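# Transfer 96-well plate from nest N1 to nest N2

## Task

Pick up the 96-well plate from nest N1 and place it in nest N2 so it rests level within that nest's locating features, oriented so that well A1 (the cut-off corner) lies at the nest corner labelled A1; then open the gripper and withdraw the hand from the plate.

## Robot and tools

Robot and frame. Two arms, left_arm and right_arm, share one scene frame whose origin is on the table top midway between them: +x points out across the table, +z up, and left_arm stands on the +y side (base near (-0.012, +0.284, 0) m), right_arm on the -y side (base near (+0.034, -0.350, 0) m). The names are not image sides. Viewed from behind the arms, N1 is the left nest (+y) and N2 the right nest (-y). Each gripper's fingers extend along its own +z axis and close along its own y axis. The reported end_effector_position sits between the finger pads, roughly 1 cm short of the fingertips. The plate's single clipped corner marks well A1.

execute_actions(actions). actions is a list of actions run in order; an empty list only returns state and images. Each action is a table of up to 15 rows, one row per 1/30 s control step; if there are fewer than 15 rows, the last row repeats to fill the action. Every row is exactly 14 numbers in [-1, 1], both arms always included: left_arm dx, dy, dz, rx, ry, rz, opening, then right_arm dx, dy, dz, rx, ry, rz, opening. dx..rz are an offset, not a pose: they are expressed in that gripper's own axes and measured from the gripper's measured pose at the start of the action (for the first action of a call, the last pose reported in this scene). Rows do not accumulate; each one is relative to that same start. Scale: 1.0 equals 0.6 m for dx, dy, dz and 180 degrees for the rotation vector rx, ry, rz. opening is absolute: +1 fully open (0.094 m), -1 closed.

move(target, speed, blocking). target is one 14-number row laid out as above, an offset in each gripper's own axes from the pose in the latest result that shows one. Both grippers travel straight lines that finish together, lasting 0.5 to 10 s; longer paths are cut off at 10 s. speed is each path's top speed in m/s, 0.002 to 0.5 (default 0.25); rotation is capped at twice that value in rad/s. Openings are sent when the move begins. Paths ignore obstacles and the other arm, hands lag and may overshoot speed near full reach, and contacts are harder at higher speed or with a target set deeper past the contact. With blocking=false the call returns after 0.5 s while motion continues; until a result shows the move has ended, other moves and execute_actions are refused, so use wait or stop first.

wait(seconds), 0 to 10: lets time pass with each arm holding its last command; returns early if a running move ends. stop(): brakes a running move (needs stopping distance; fingers keep moving). zoom_image(camera, region): region is [x0, y0, x1, y1] in pixels of that camera's latest image, origin top-left, no larger than 504 by 504. read_manual(section): only "licences", no motion. finished_scene(scene): pass the current scene number once the plate is settled, released and the hand clear; it cannot be reversed.

Cameras: cam_head_left, cam_head_right, cam_high, cam_low (672x504 each) and cam_left_wrist, cam_right_wrist (504x504 fisheye). Calibrations are given per camera and may be slightly off.

Result lines. The state line gives, for each arm, end_effector_position (m) and end_effector_quat_wxyz in the scene frame; printed positions get less accurate at long reach. grip_measured is finger opening on the command scale; Joint positions ends with the opening in metres. Hand target lines show the pose each controller is currently driving toward. Step readings list positions at some steps; HELD with an arm label means that arm's step was partly blocked. A pose unreachable line means the clearance check altered or blocked that arm's command. The move: line reports the ending (done, off_target, moving, held, fault), which limits acted (paced: the sent pose was clipped; held: a check blocked some steps, after which the arm may surge faster than speed), and each gripper's distance from its target. FAULT lines mark an arm stop; MOTOR HOT appears from 85 °C, and at 100 °C an OVER-TEMPERATURE FAULT drops that arm and its grip.

Motion behaviour. Each step the commanded pose is limited to 70 mm and 16 degrees away from the measured pose, so large offsets need several actions; afterward the arm settles at most at the last clipped pose. Position wins over orientation when both cannot be met. Arms tend to finish a centimetre or more low and can keep sinking under zero offsets: in the first call of a reply, send the offset back to the desired pose, then zeros, raising the aim if it still sags. Offsets of only a few mm may produce no motion. Because offsets come from the measured pose, repeating one against a rigid surface does not increase force, but against something yielding it goes further. Joint limits (rad): waist -2.880 to 2.880, shoulder 0 to 3.142, elbow 0 to 3.019, wrist pitch -1.693 to 1.571, wrist yaw -1.571 to 1.571, wrist roll -2.094 to 2.094; elbows stop just before straight.

Gripping. To hold the plate, command an opening below grip_measured: about 0.03 below is firm, less is lighter. Pad force tops out near 50 to 62 N, with less on thin parts and a brief spike at first contact. Each gripper's reading may be offset by about 1 mm.

Avoid. Do not let the arms strike or press on each other, knock anything off the table, or let the plate drop more than a few millimetres. Avoid slams, slips and hard pushes. Holding loads heats motors, even while you think, so do not linger. Loose objects may occasionally be nudged by outside pushes. The simulation runs on while replies are written, with the robot keeping its last command.

Each tool is called by a JSON object that holds its "name" and its "arguments".

## Session

I'll start by looking at the scene.

{"name": "execute_actions", "arguments": {"actions": []}}

Scene clock: 0.00 s.
left_arm: end_effector_position=(+0.0740, +0.0612, +0.2064) grip_measured=+1.000 end_effector_quat_wxyz=(-0.030, +0.530, +0.838, -0.128) | right_arm: end_effector_position=(+0.4455, -0.4285, +0.2707) grip_measured=+1.000 end_effector_quat_wxyz=(+0.113, +0.385, +0.893, -0.204)
Joint positions: left_arm=[-0.837  0.898  0.838 -1.452  0.257  0.103  0.094] | right_arm=[-0.195  1.386  1.34  -1.474  0.469  0.802  0.094]
Joint velocities: left_arm=[-0.005 -0.005 -0.012  0.002 -0.095  0.007  0.   ] | right_arm=[-0.015 -0.005 -0.012 -0.017  0.022 -0.022  0.   ]
Motor temperatures (°C, as the motors report them): left_arm=[30 32 30 33 32 31] | right_arm=[30 32 30 32 31 32]
Hand target (left_arm): +0.078, +0.055, +0.217; -0.018, +0.531, +0.837, -0.134
Hand target (right_arm): +0.451, -0.428, +0.279; +0.123, +0.388, +0.891, -0.200

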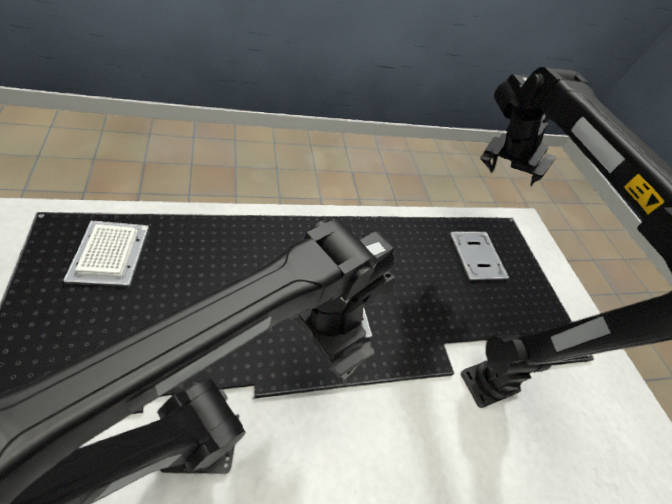

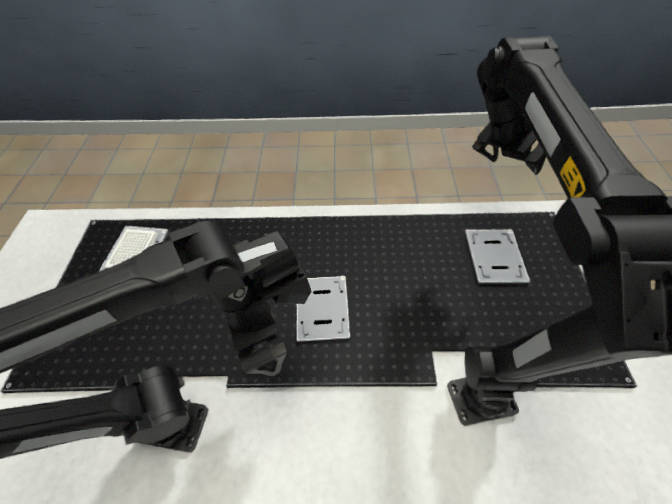

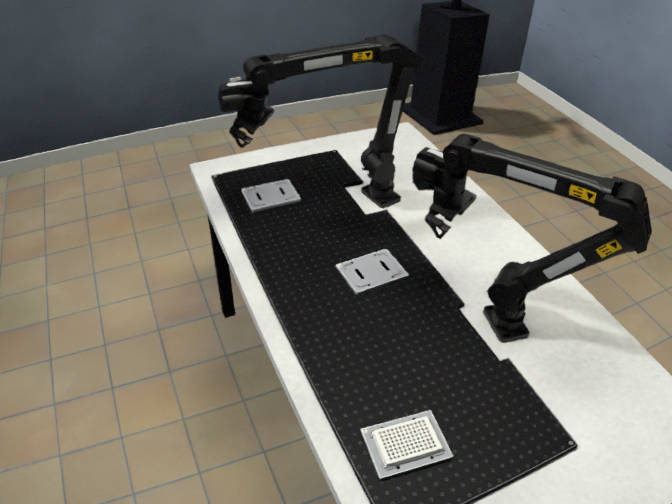

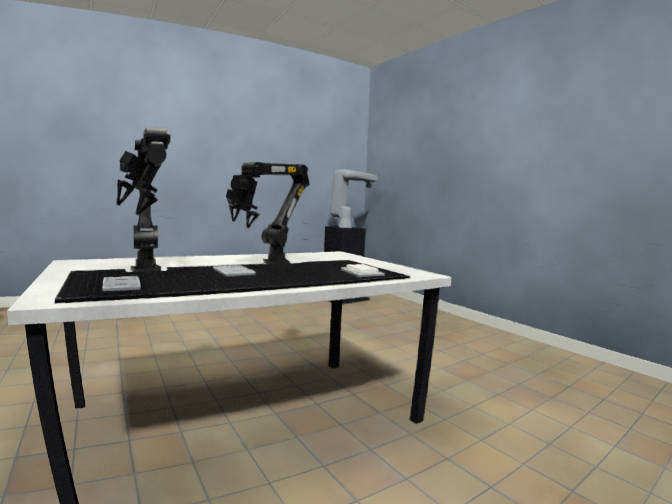

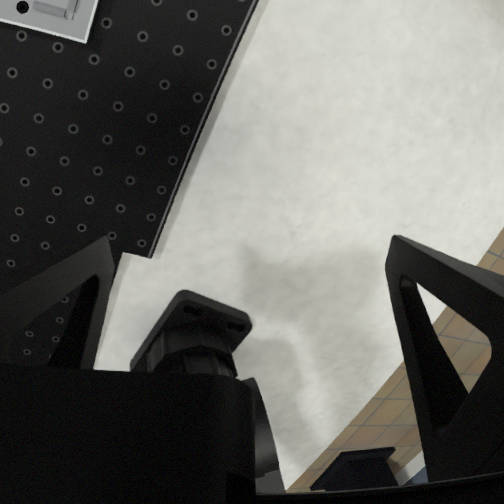

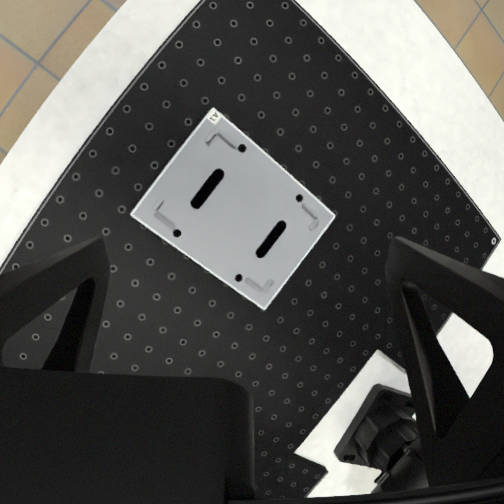

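{"name": "zoom_image", "arguments": {"camera": "cam_high", "region": [340, 390, 480, 495]}}

{"name": "zoom_image", "arguments": {"camera": "cam_head_left", "region": [50, 205, 170, 295]}}

{"name": "zoom_image", "arguments": {"camera": "cam_right_wrist", "region": [110, 90, 350, 330]}}

{"name": "zoom_image", "arguments": {"camera": "cam_high", "region": [320, 235, 420, 310]}}

{"name": "zoom_image", "arguments": {"camera": "cam_head_right", "region": [450, 215, 550, 295]}}

Region (340, 390, 480, 495) of cam_high's 672x504 image, scaled by 3.600, with more detail than that image has; it fills the top 378 rows of this view, and the rest is white.

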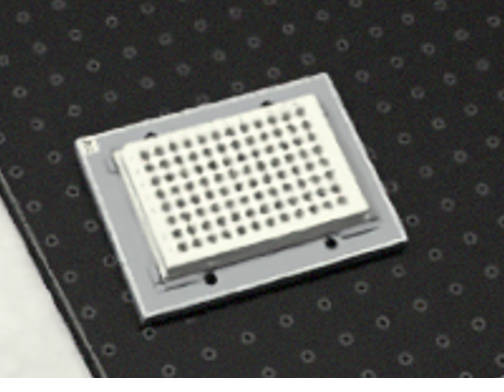

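Region (50, 205, 170, 295) of cam_head_left's 672x504 image, scaled by 4.200, with more detail than that image has; it fills the top 378 rows of this view, and the rest is white.

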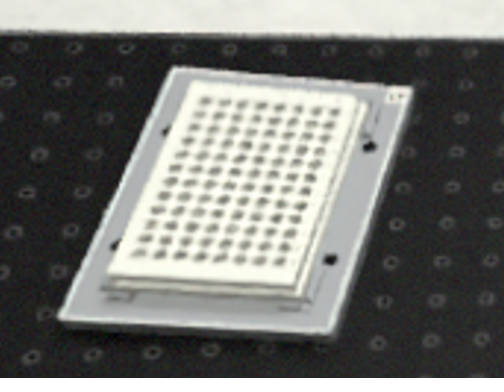

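Region (110, 90, 350, 330) of cam_right_wrist's 504x504 image, scaled by 2.100, with more detail than that image has.

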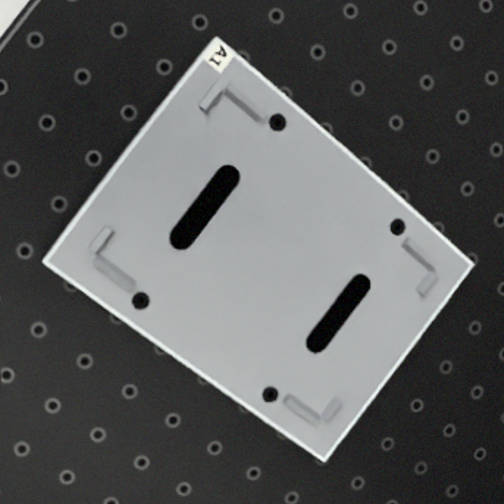

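Region (320, 235, 420, 310) of cam_high's 672x504 image, scaled by 5.040, with more detail than that image has; it fills the top 378 rows of this view, and the rest is white.

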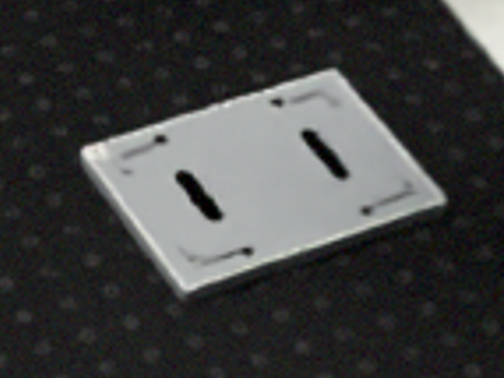

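Region (450, 215, 550, 295) of cam_head_right's 672x504 image, scaled by 5.040, with more detail than that image has; it fills the top 403 rows of this view, and the rest is white.

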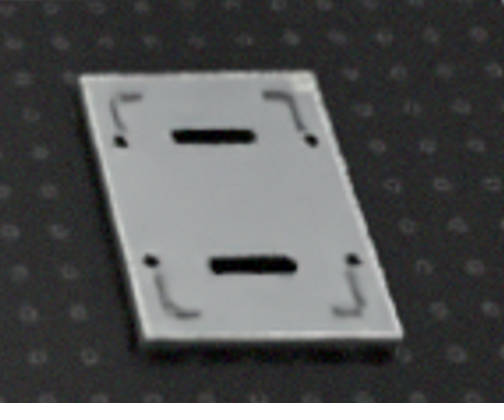

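{"name": "zoom_image", "arguments": {"camera": "cam_high", "region": [355, 405, 415, 450]}}

{"name": "zoom_image", "arguments": {"camera": "cam_high", "region": [400, 430, 460, 475]}}

{"name": "zoom_image", "arguments": {"camera": "cam_head_left", "region": [90, 215, 154, 263]}}

{"name": "zoom_image", "arguments": {"camera": "cam_head_left", "region": [60, 245, 140, 290]}}

Region (355, 405, 415, 450) of cam_high's 672x504 image, scaled by 8.400, with more detail than that image has; it fills the top 378 rows of this view, and the rest is white.

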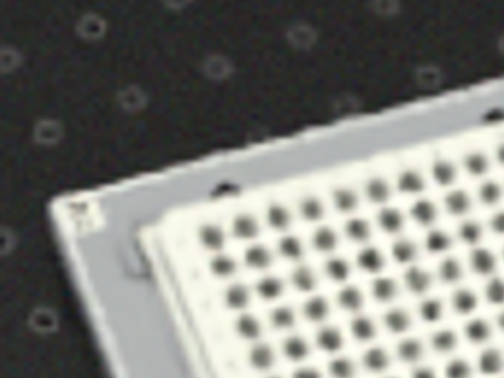

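Region (400, 430, 460, 475) of cam_high's 672x504 image, scaled by 8.400, with more detail than that image has; it fills the top 378 rows of this view, and the rest is white.

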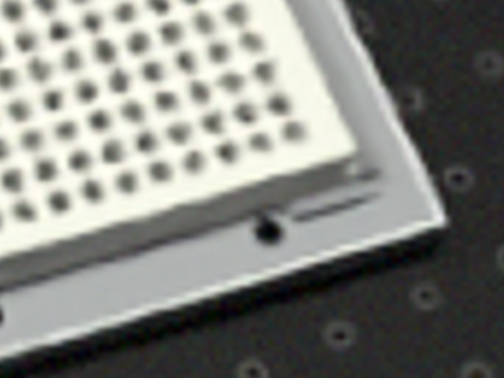

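Region (90, 215, 154, 263) of cam_head_left's 672x504 image, scaled by 7.875, with more detail than that image has; it fills the top 378 rows of this view, and the rest is white.

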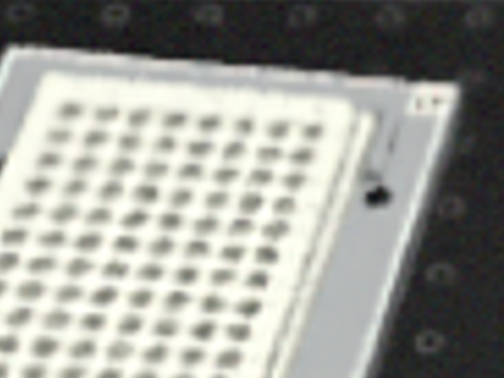

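Region (60, 245, 140, 290) of cam_head_left's 672x504 image, scaled by 6.300, with more detail than that image has; it fills the top 284 rows of this view, and the rest is white.

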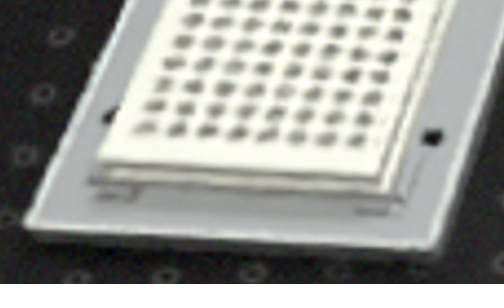

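{"name": "move", "arguments": {"target": [0.3813, 0.8139, -0.1439, -0.0863, -0.0143, -0.3149, 1, 0.1191, -0.0574, 0.1957, -0.1363, 0.0725, -0.2646, 1], "speed": 0.35}}

Scene clock: 11.77 s.
left_arm: end_effector_position=(+0.4038, +0.4822, +0.1427) grip_measured=+1.000 end_effector_quat_wxyz=(-0.014, +0.072, +0.997, +0.000) | right_arm: end_effector_position=(+0.3764, -0.4540, +0.1570) grip_measured=+1.000 end_effector_quat_wxyz=(+0.006, -0.016, +1.000, -0.002)
Joint positions: left_arm=[ 0.62   1.607  1.292 -1.28  -0.015  0.584  0.094] | right_arm=[-0.487  1.309  1.014 -1.263  0.001 -0.324  0.094]
Joint velocities: left_arm=[-0.005 -0.005 -0.007 -0.007  0.007  0.022  0.   ] | right_arm=[ 0.005  0.005  0.002  0.007 -0.022  0.037  0.   ]
Motor temperatures (°C, as the motors report them): left_arm=[30 32 34 33 32 31] | right_arm=[30 33 32 32 31 32]
Hand target (left_arm): +0.421, +0.492, +0.161; +0.011, +0.066, +0.998, +0.015
Hand target (right_arm): +0.377, -0.457, +0.150; +0.003, -0.016, +1.000, +0.000
Off the commanded pose (left_arm): 0.018 m, 2 deg.
Off the commanded pose (right_arm): 0.008 m, 1 deg.
move: off_target (left_arm)
camera_calibration (this result's frames):
cam_left_wrist: T_world_to_cam=[[-0.162829, -0.986653, 0.00128286, 0.547186], [-0.788758, 0.130951, 0.600594, 0.175227], [-0.592746, 0.0967822, -0.799553, 0.425317], [0, 0, 0, 1]] pos_world=[0.479414, 0.475774, 0.234121]
cam_right_wrist: T_world_to_cam=[[0.0499602, -0.998652, 0.0140846, -0.476517], [-0.81438, -0.0325697, 0.579418, 0.207183], [-0.578178, -0.040418, -0.814909, 0.447913], [0, 0, 0, 1]] pos_world=[0.451506, -0.451023, 0.251675]

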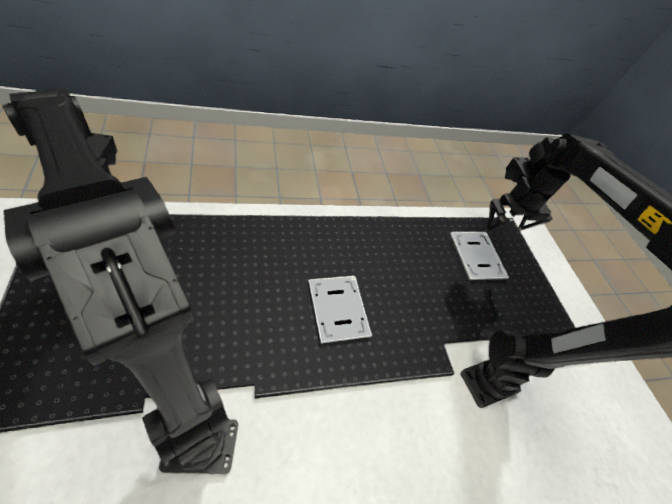

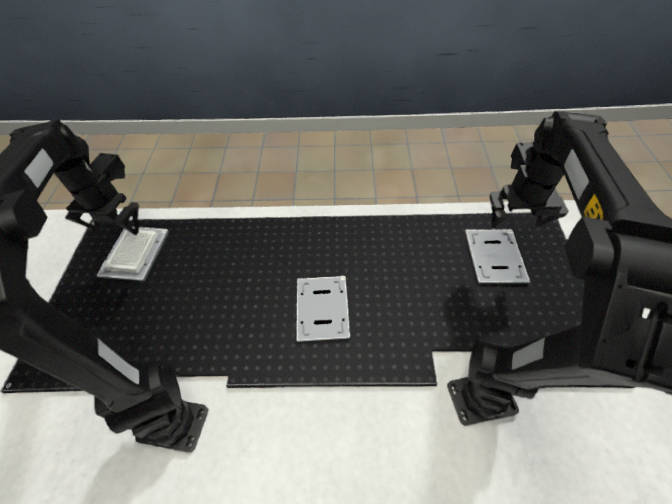

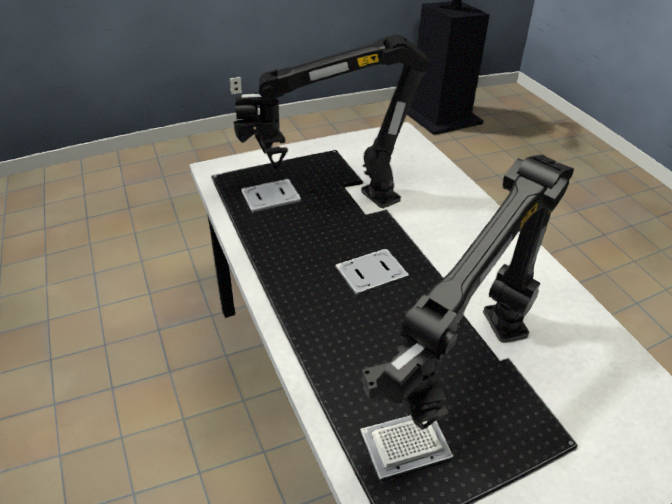

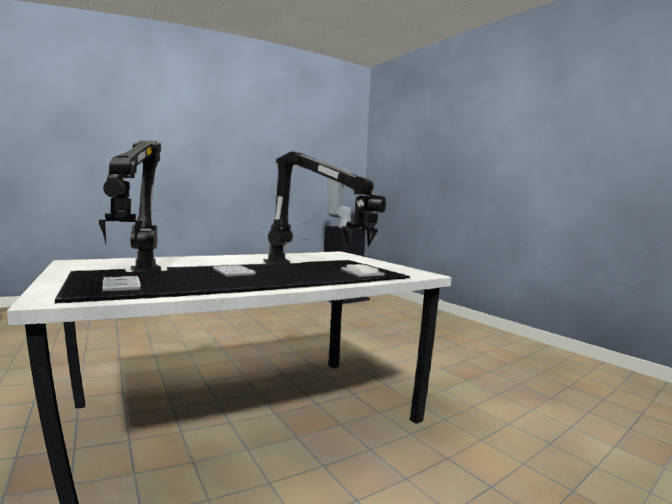

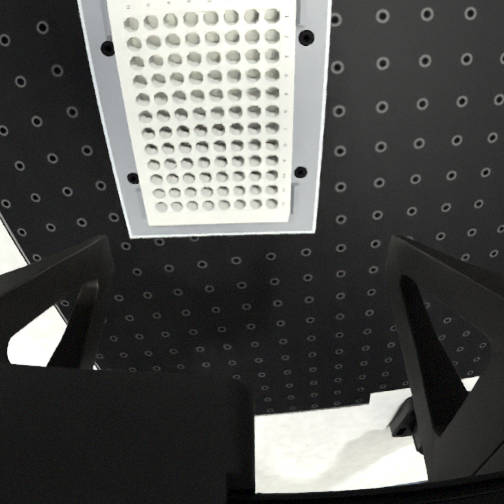

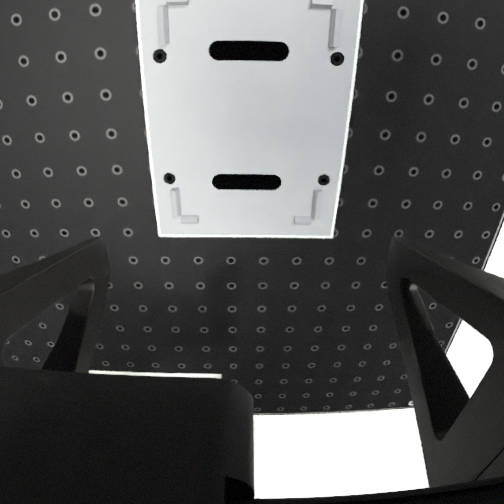

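{"name": "zoom_image", "arguments": {"camera": "cam_left_wrist", "region": [70, 0, 350, 260]}}

{"name": "zoom_image", "arguments": {"camera": "cam_right_wrist", "region": [120, 0, 380, 260]}}

Region (70, 0, 350, 260) of cam_left_wrist's 504x504 image, scaled by 1.800, with more detail than that image has; it fills the top 468 rows of this view, and the rest is white.

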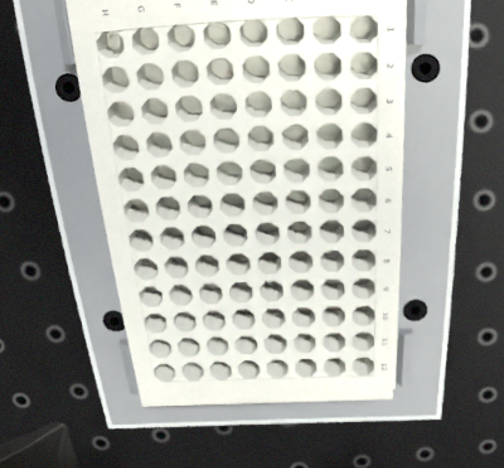

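Region (120, 0, 380, 260) of cam_right_wrist's 504x504 image, scaled by 1.938, with more detail than that image has.

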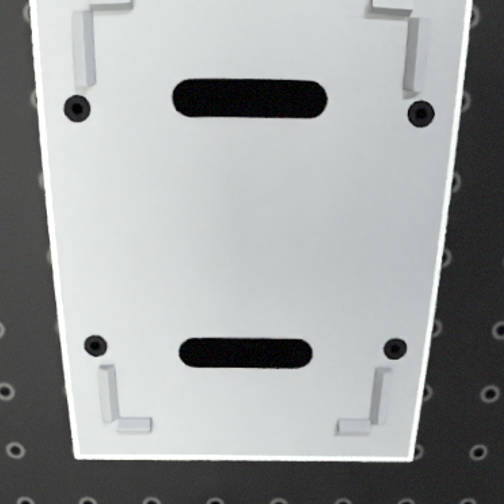

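{"name": "zoom_image", "arguments": {"camera": "cam_left_wrist", "region": [60, 200, 440, 400]}}

{"name": "zoom_image", "arguments": {"camera": "cam_right_wrist", "region": [60, 200, 440, 400]}}

Region (60, 200, 440, 400) of cam_left_wrist's 504x504 image, scaled by 1.326, with more detail than that image has; it fills the top 265 rows of this view, and the rest is white.

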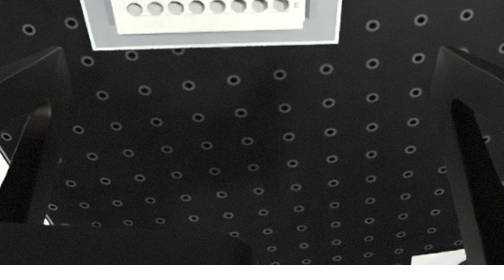

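Region (60, 200, 440, 400) of cam_right_wrist's 504x504 image, scaled by 1.326, with more detail than that image has; it fills the top 265 rows of this view, and the rest is white.

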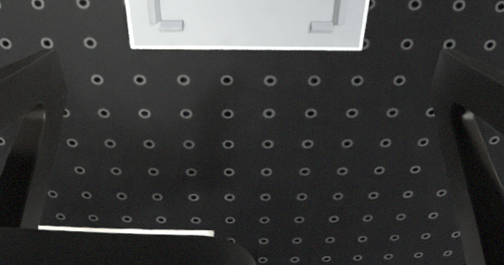

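{"name": "move", "arguments": {"target": [-0.0257, 0.0342, 0.1103, 0, -0.0172, -0.0078, 1, -0.010, 0.002, 0.133, 0, 0.0055, 0.0047, 1], "speed": 0.15}}

Scene clock: 19.10 s.
left_arm: end_effector_position=(+0.4170, +0.4959, +0.0774) grip_measured=+1.000 end_effector_quat_wxyz=(+0.006, +0.060, +0.998, -0.003) | right_arm: end_effector_position=(+0.3804, -0.4555, +0.0799) grip_measured=+1.000 end_effector_quat_wxyz=(-0.004, -0.008, +1.000, -0.000)
Joint positions: left_arm=[ 0.644  1.697  1.223 -1.089  0.012  0.584  0.094] | right_arm=[-0.487  1.422  0.903 -1.06   0.003 -0.308  0.094]
Joint velocities: left_arm=[-0.005 -0.005  0.002 -0.007 -0.081  0.037  0.   ] | right_arm=[-0.015 -0.005 -0.017  0.012  0.022 -0.066  0.   ]
Motor temperatures (°C, as the motors report them): left_arm=[30 32 36 33 32 31] | right_arm=[30 33 33 32 31 32]
Hand target (left_arm): +0.418, +0.501, +0.076; +0.013, +0.060, +0.998, -0.001
Hand target (right_arm): +0.383, -0.453, +0.078; -0.003, -0.008, +1.000, -0.002
Off the commanded pose (left_arm): 0.006 m, 1 deg.
Off the commanded pose (right_arm): 0.005 m, 0 deg.
move: done
camera_calibration (this result's frames):
cam_left_wrist: T_world_to_cam=[[-0.138987, -0.990281, 0.00517501, 0.554531], [-0.814926, 0.117342, 0.567562, 0.243265], [-0.562652, 0.0746663, -0.823315, 0.379874], [0, 0, 0, 1]] pos_world=[0.489052, 0.492233, 0.171819]
cam_right_wrist: T_world_to_cam=[[0.0341853, -0.999375, 0.00895259, -0.471085], [-0.802713, -0.0221194, 0.595956, 0.254017], [-0.595386, -0.0275593, -0.802967, 0.39878], [0, 0, 0, 1]] pos_world=[0.457434, -0.454182, 0.173042]

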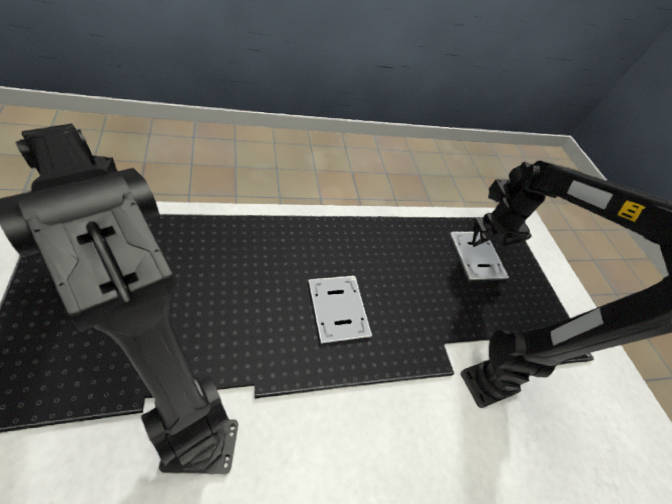

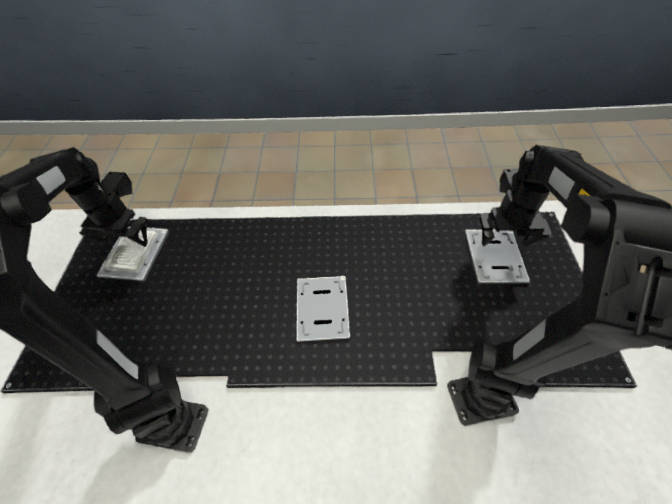

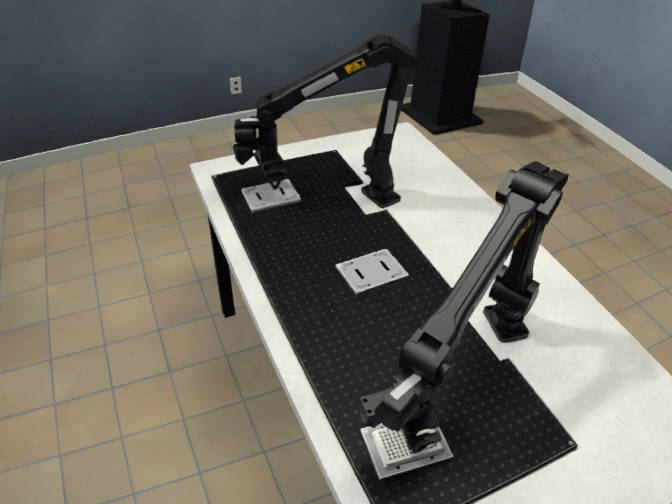

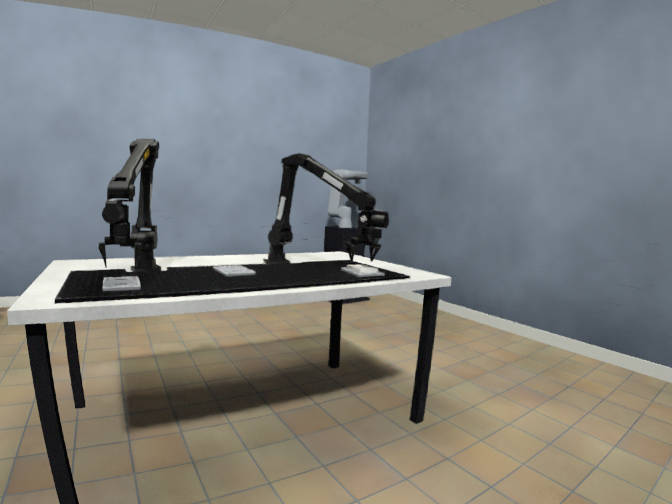

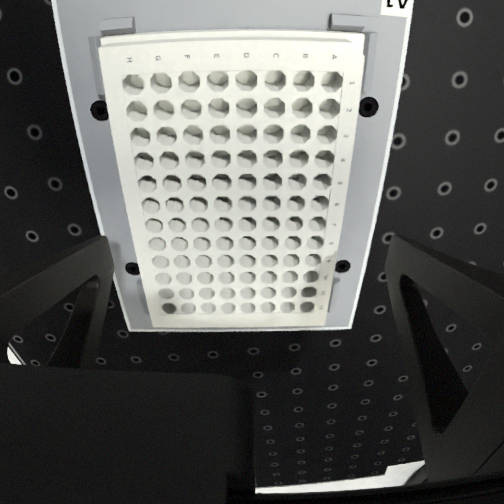

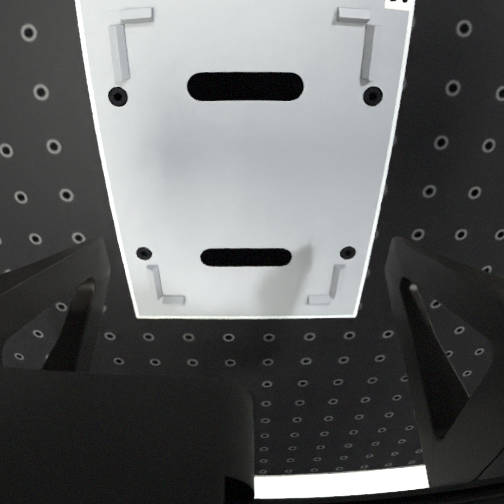

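{"name": "zoom_image", "arguments": {"camera": "cam_left_wrist", "region": [70, 0, 420, 350]}}

{"name": "zoom_image", "arguments": {"camera": "cam_right_wrist", "region": [70, 0, 420, 350]}}

{"name": "zoom_image", "arguments": {"camera": "cam_left_wrist", "region": [300, 0, 420, 120]}}

{"name": "zoom_image", "arguments": {"camera": "cam_right_wrist", "region": [300, 0, 420, 120]}}

Region (70, 0, 420, 350) of cam_left_wrist's 504x504 image, scaled by 1.440, with more detail than that image has.

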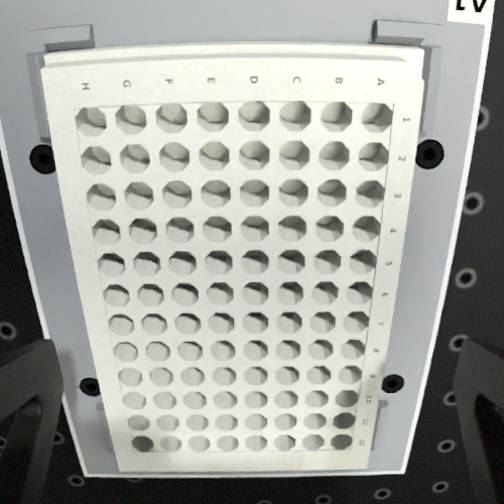

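Region (70, 0, 420, 350) of cam_right_wrist's 504x504 image, scaled by 1.440, with more detail than that image has.

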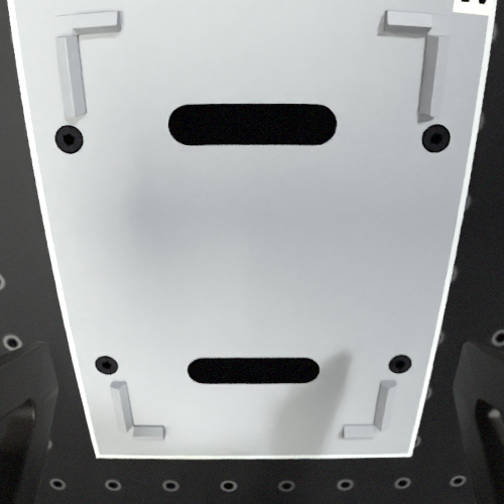

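Region (300, 0, 420, 120) of cam_left_wrist's 504x504 image, scaled by 4.200, with more detail than that image has.

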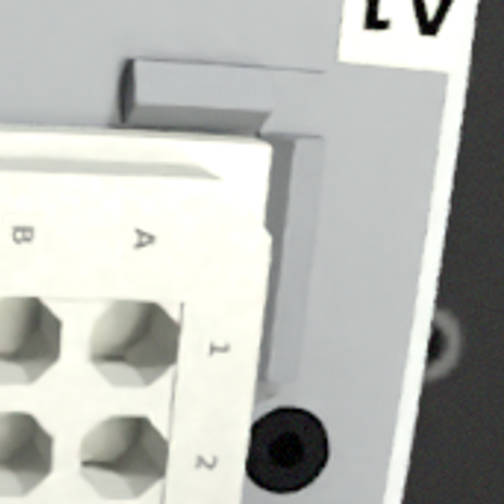

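Region (300, 0, 420, 120) of cam_right_wrist's 504x504 image, scaled by 4.200, with more detail than that image has.

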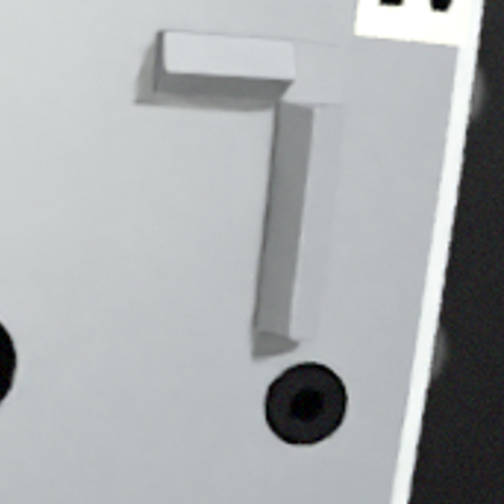

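{"name": "execute_actions", "arguments": {"actions": [[
[-0.002,0.006,0.001,0,-0.002,0,1, 0,0.002,-0.003,0,0,0,1],
[-0.004,0.010,0.003,0,-0.003,0,1, 0,0.004,-0.006,0,0,0,1],
[-0.005,0.013,0.006,0,-0.004,0,1, 0,0.006,-0.010,0,0,0,1],
[-0.006,0.015,0.010,0,-0.005,0,1, 0,0.009,-0.014,0,0,0,1],
[-0.0067,0.0158,0.015,0,-0.006,0,1, 0,0.012,-0.018,0,0,0,1],
[-0.0067,0.0158,0.020,0,-0.007,0,1, 0,0.015,-0.022,0,0,0,1],
[-0.0067,0.0158,0.025,0,-0.008,0,1, 0,0.018,-0.026,0,0,0,1],
[-0.0067,0.0158,0.030,0,-0.008,0,1, 0,0.021,-0.030,0,0,0,1],
[-0.0067,0.0158,0.035,0,-0.008,0,1, 0,0.024,-0.034,0,0,0,1],
[-0.0067,0.0158,0.040,0,-0.008,0,1, 0,0.027,-0.038,0,0,0,1],
[-0.0067,0.0158,0.044,0,-0.008,0,1, 0,0.030,-0.042,0,0,0,1],
[-0.0067,0.0158,0.047,0,-0.008,0,1, 0,0.033,-0.046,0,0,0,1],
[-0.0067,0.0158,0.050,0,-0.008,0,1, 0,0.036,-0.049,0,0,0,1],
[-0.0067,0.0158,0.052,0,-0.008,0,1, 0,0.038,-0.052,0,0,0,1],
[-0.0067,0.0158,0.0525,0,-0.008,0,1, 0,0.040,-0.054,0,0,0,1]
]]}}

{"name": "wait", "arguments": {"seconds": 0.4}}

Scene clock: 23.63 s.
left_arm: end_effector_position=(+0.4227, +0.4994, +0.0571) grip_measured=+1.000 end_effector_quat_wxyz=(+0.019, +0.061, +0.998, -0.002) | right_arm: end_effector_position=(+0.3691, -0.4349, +0.0952) grip_measured=+1.000 end_effector_quat_wxyz=(-0.019, -0.012, +1.000, +0.003)
Joint positions: left_arm=[ 0.649  1.725  1.2   -1.016  0.023  0.591  0.094] | right_arm=[-0.439  1.377  0.903 -1.135  0.003 -0.269  0.094]
Joint velocities: left_arm=[-0.005  0.132 -0.095  0.1   -0.051  0.022  0.   ] | right_arm=[ 0.132 -0.132  0.002 -0.168 -0.037  0.051  0.   ]
Motor temperatures (°C, as the motors report them): left_arm=[30 32 35 33 32 31] | right_arm=[30 33 33 32 31 32]
Hand target (left_arm): +0.421, +0.505, +0.046; +0.019, +0.060, +0.998, -0.004
Hand target (right_arm): +0.380, -0.431, +0.112; -0.004, -0.008, +1.000, +0.000
Off the commanded pose (left_arm): 0.012 m, 0 deg.
Off the commanded pose (right_arm): 0.021 m, 2 deg.
Step readings (end_effector_position):
0: left_arm (+0.4170, +0.4959, +0.0774) | right_arm (+0.3804, -0.4555, +0.0799)
1: left_arm (+0.4170, +0.4958, +0.0774) | right_arm (+0.3804, -0.4555, +0.0799)
2: left_arm (+0.4171, +0.4957, +0.0774) | right_arm (+0.3804, -0.4555, +0.0799)
4: left_arm (+0.4176, +0.4953, +0.0774) | right_arm (+0.3792, -0.4552, +0.0801)
8: left_arm (+0.4230, +0.4982, +0.0752) | right_arm (+0.3750, -0.4506, +0.0830)
15: end_effector_position above
camera_calibration (this result's frames):
cam_left_wrist: T_world_to_cam=[[-0.140793, -0.990038, 0.00133022, 0.559803], [-0.829003, 0.118627, 0.546518, 0.265498], [-0.541231, 0.0758434, -0.837446, 0.357287], [0, 0, 0, 1]] pos_world=[0.49229, 0.495633, 0.153365]
cam_right_wrist: T_world_to_cam=[[0.0423374, -0.999103, 0.000838485, -0.452342], [-0.784993, -0.0327452, 0.618638, 0.223033], [-0.618056, -0.0268497, -0.785676, 0.411951], [0, 0, 0, 1]] pos_world=[0.448839, -0.433573, 0.186062]

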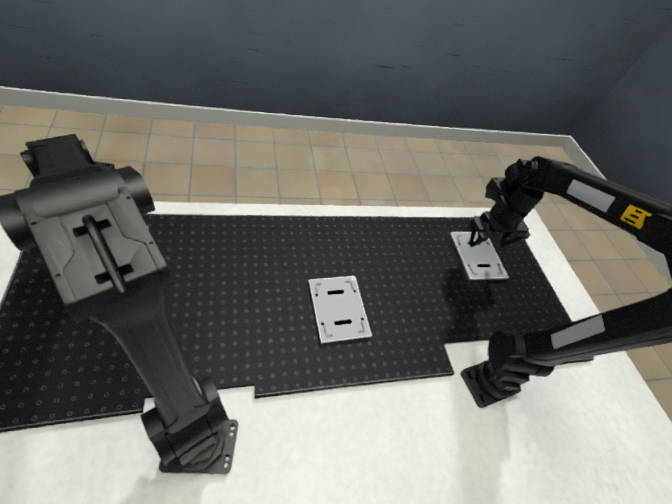

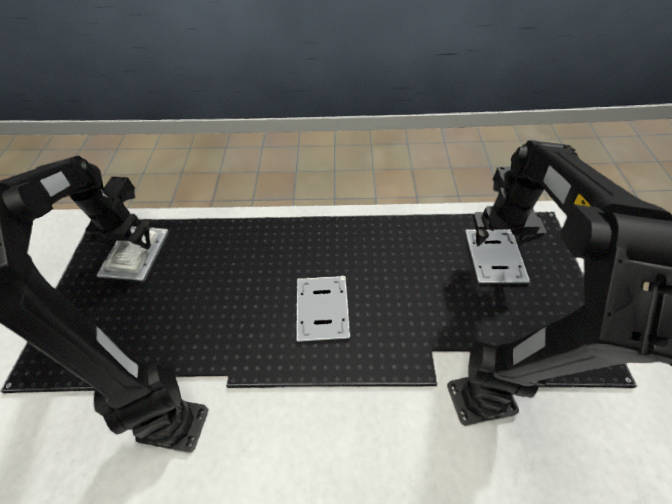

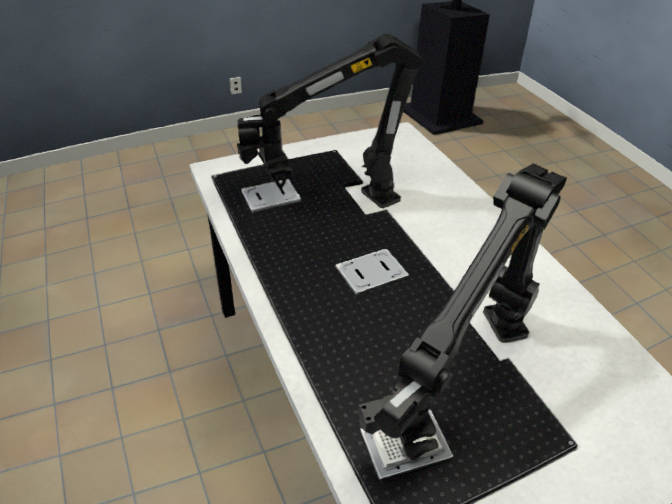

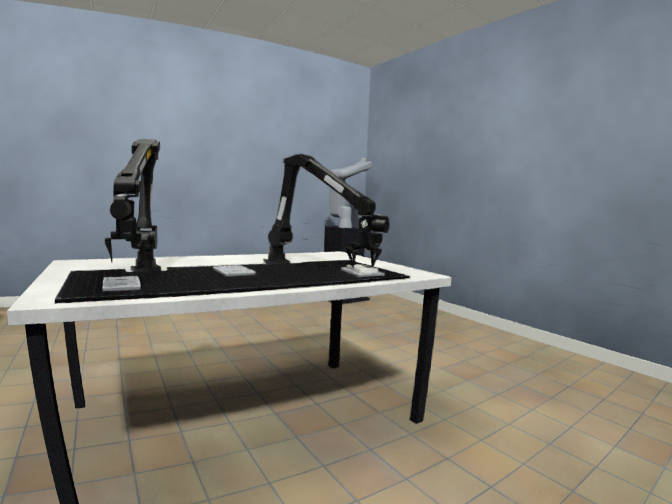

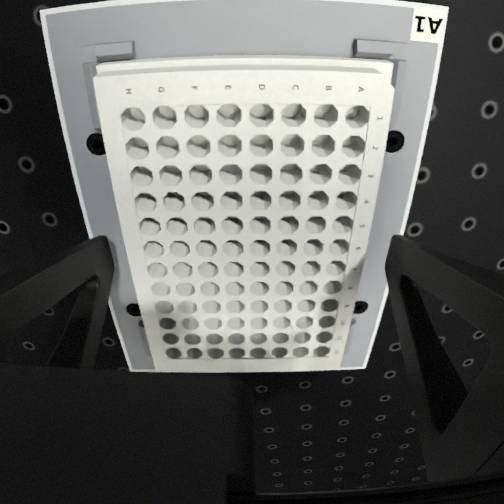

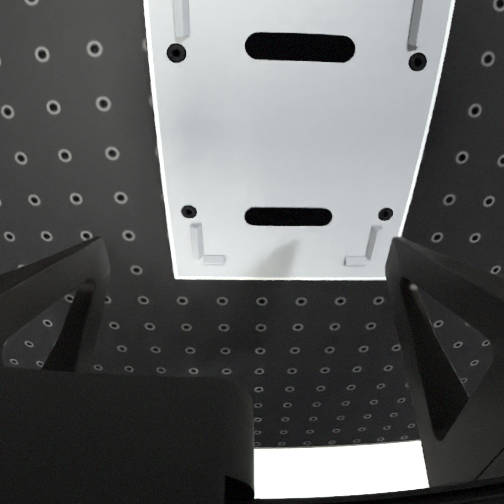

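Scene clock: 24.03 s.
left_arm: end_effector_position=(+0.4213, +0.4988, +0.0503) grip_measured=+1.000 end_effector_quat_wxyz=(+0.015, +0.061, +0.998, -0.005) | right_arm: end_effector_position=(+0.3679, -0.4315, +0.0980) grip_measured=+1.000 end_effector_quat_wxyz=(-0.019, -0.008, +1.000, +0.003)
Joint positions: left_arm=[ 0.649  1.737  1.196 -1.01   0.023  0.592  0.094] | right_arm=[-0.431  1.369  0.903 -1.144  0.003 -0.253  0.094]
Joint velocities: left_arm=[-0.015 -0.005  0.012 -0.012 -0.007 -0.081  0.   ] | right_arm=[-0.015 -0.005 -0.017 -0.002  0.007 -0.007  0.   ]
Motor temperatures (°C, as the motors report them): left_arm=[30 32 35 33 32 31] | right_arm=[30 33 33 32 31 32]
Hand target (left_arm): +0.421, +0.505, +0.046; +0.019, +0.060, +0.998, -0.004
Hand target (right_arm): +0.380, -0.432, +0.112; -0.004, -0.007, +1.000, +0.000
Off the commanded pose (left_arm): 0.007 m, 1 deg.
Off the commanded pose (right_arm): 0.019 m, 2 deg.
wait: 0.40 s; at rest by 0.27 s
camera_calibration (this result's frames):
cam_left_wrist: T_world_to_cam=[[-0.141509, -0.989911, 0.00721683, 0.558901], [-0.823864, 0.121808, 0.553544, 0.264085], [-0.548839, 0.0723859, -0.832788, 0.355628], [0, 0, 0, 1]] pos_world=[0.491842, 0.495351, 0.145946]
cam_right_wrist: T_world_to_cam=[[0.0354887, -0.999369, 0.0011088, -0.446486], [-0.784448, -0.0271692, 0.619599, 0.222527], [-0.619179, -0.0228586, -0.784917, 0.415523], [0, 0, 0, 1]] pos_world=[0.447689, -0.430661, 0.188769]

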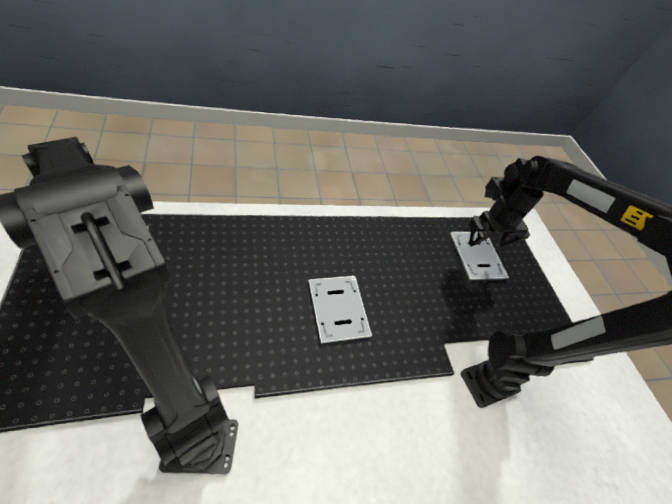

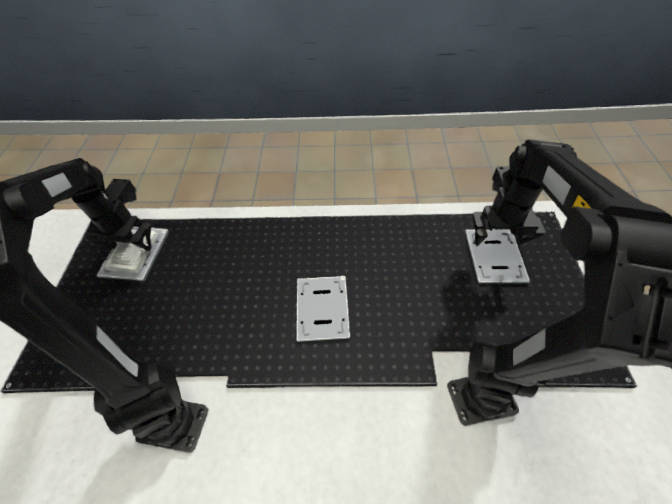

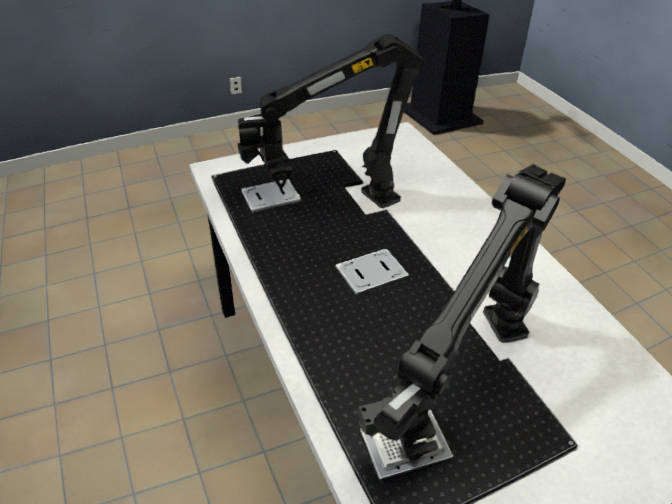

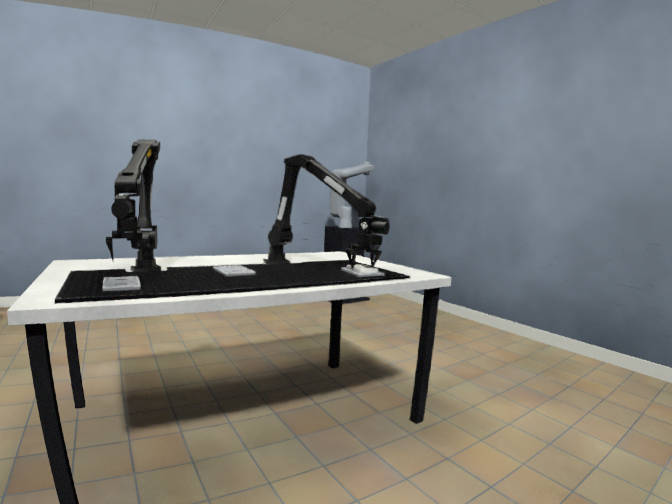

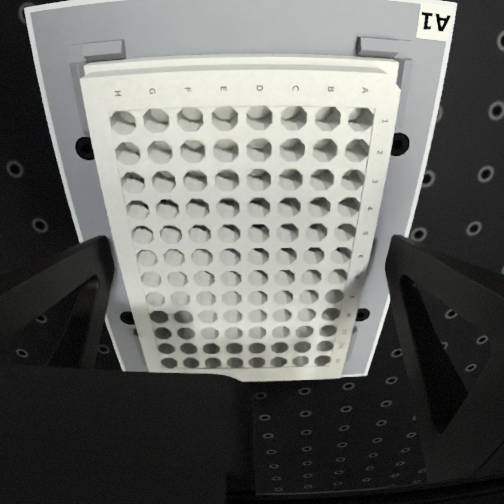

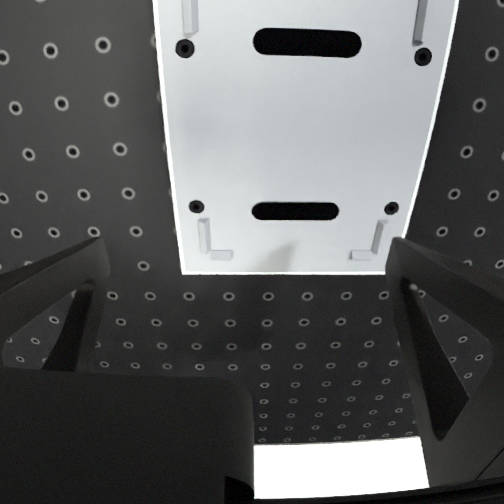

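{"name": "zoom_image", "arguments": {"camera": "cam_left_wrist", "region": [60, 40, 420, 400]}}

Region (60, 40, 420, 400) of cam_left_wrist's 504x504 image, scaled by 1.400, with more detail than that image has.

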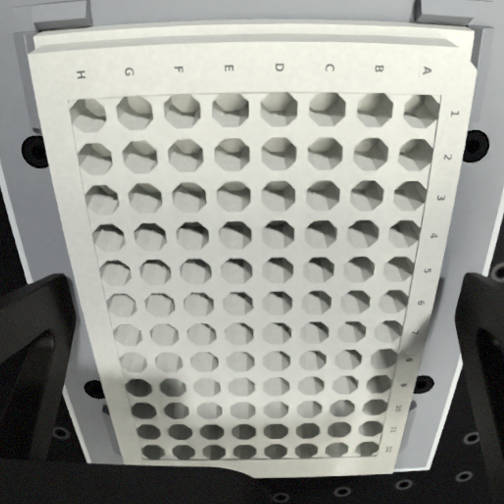

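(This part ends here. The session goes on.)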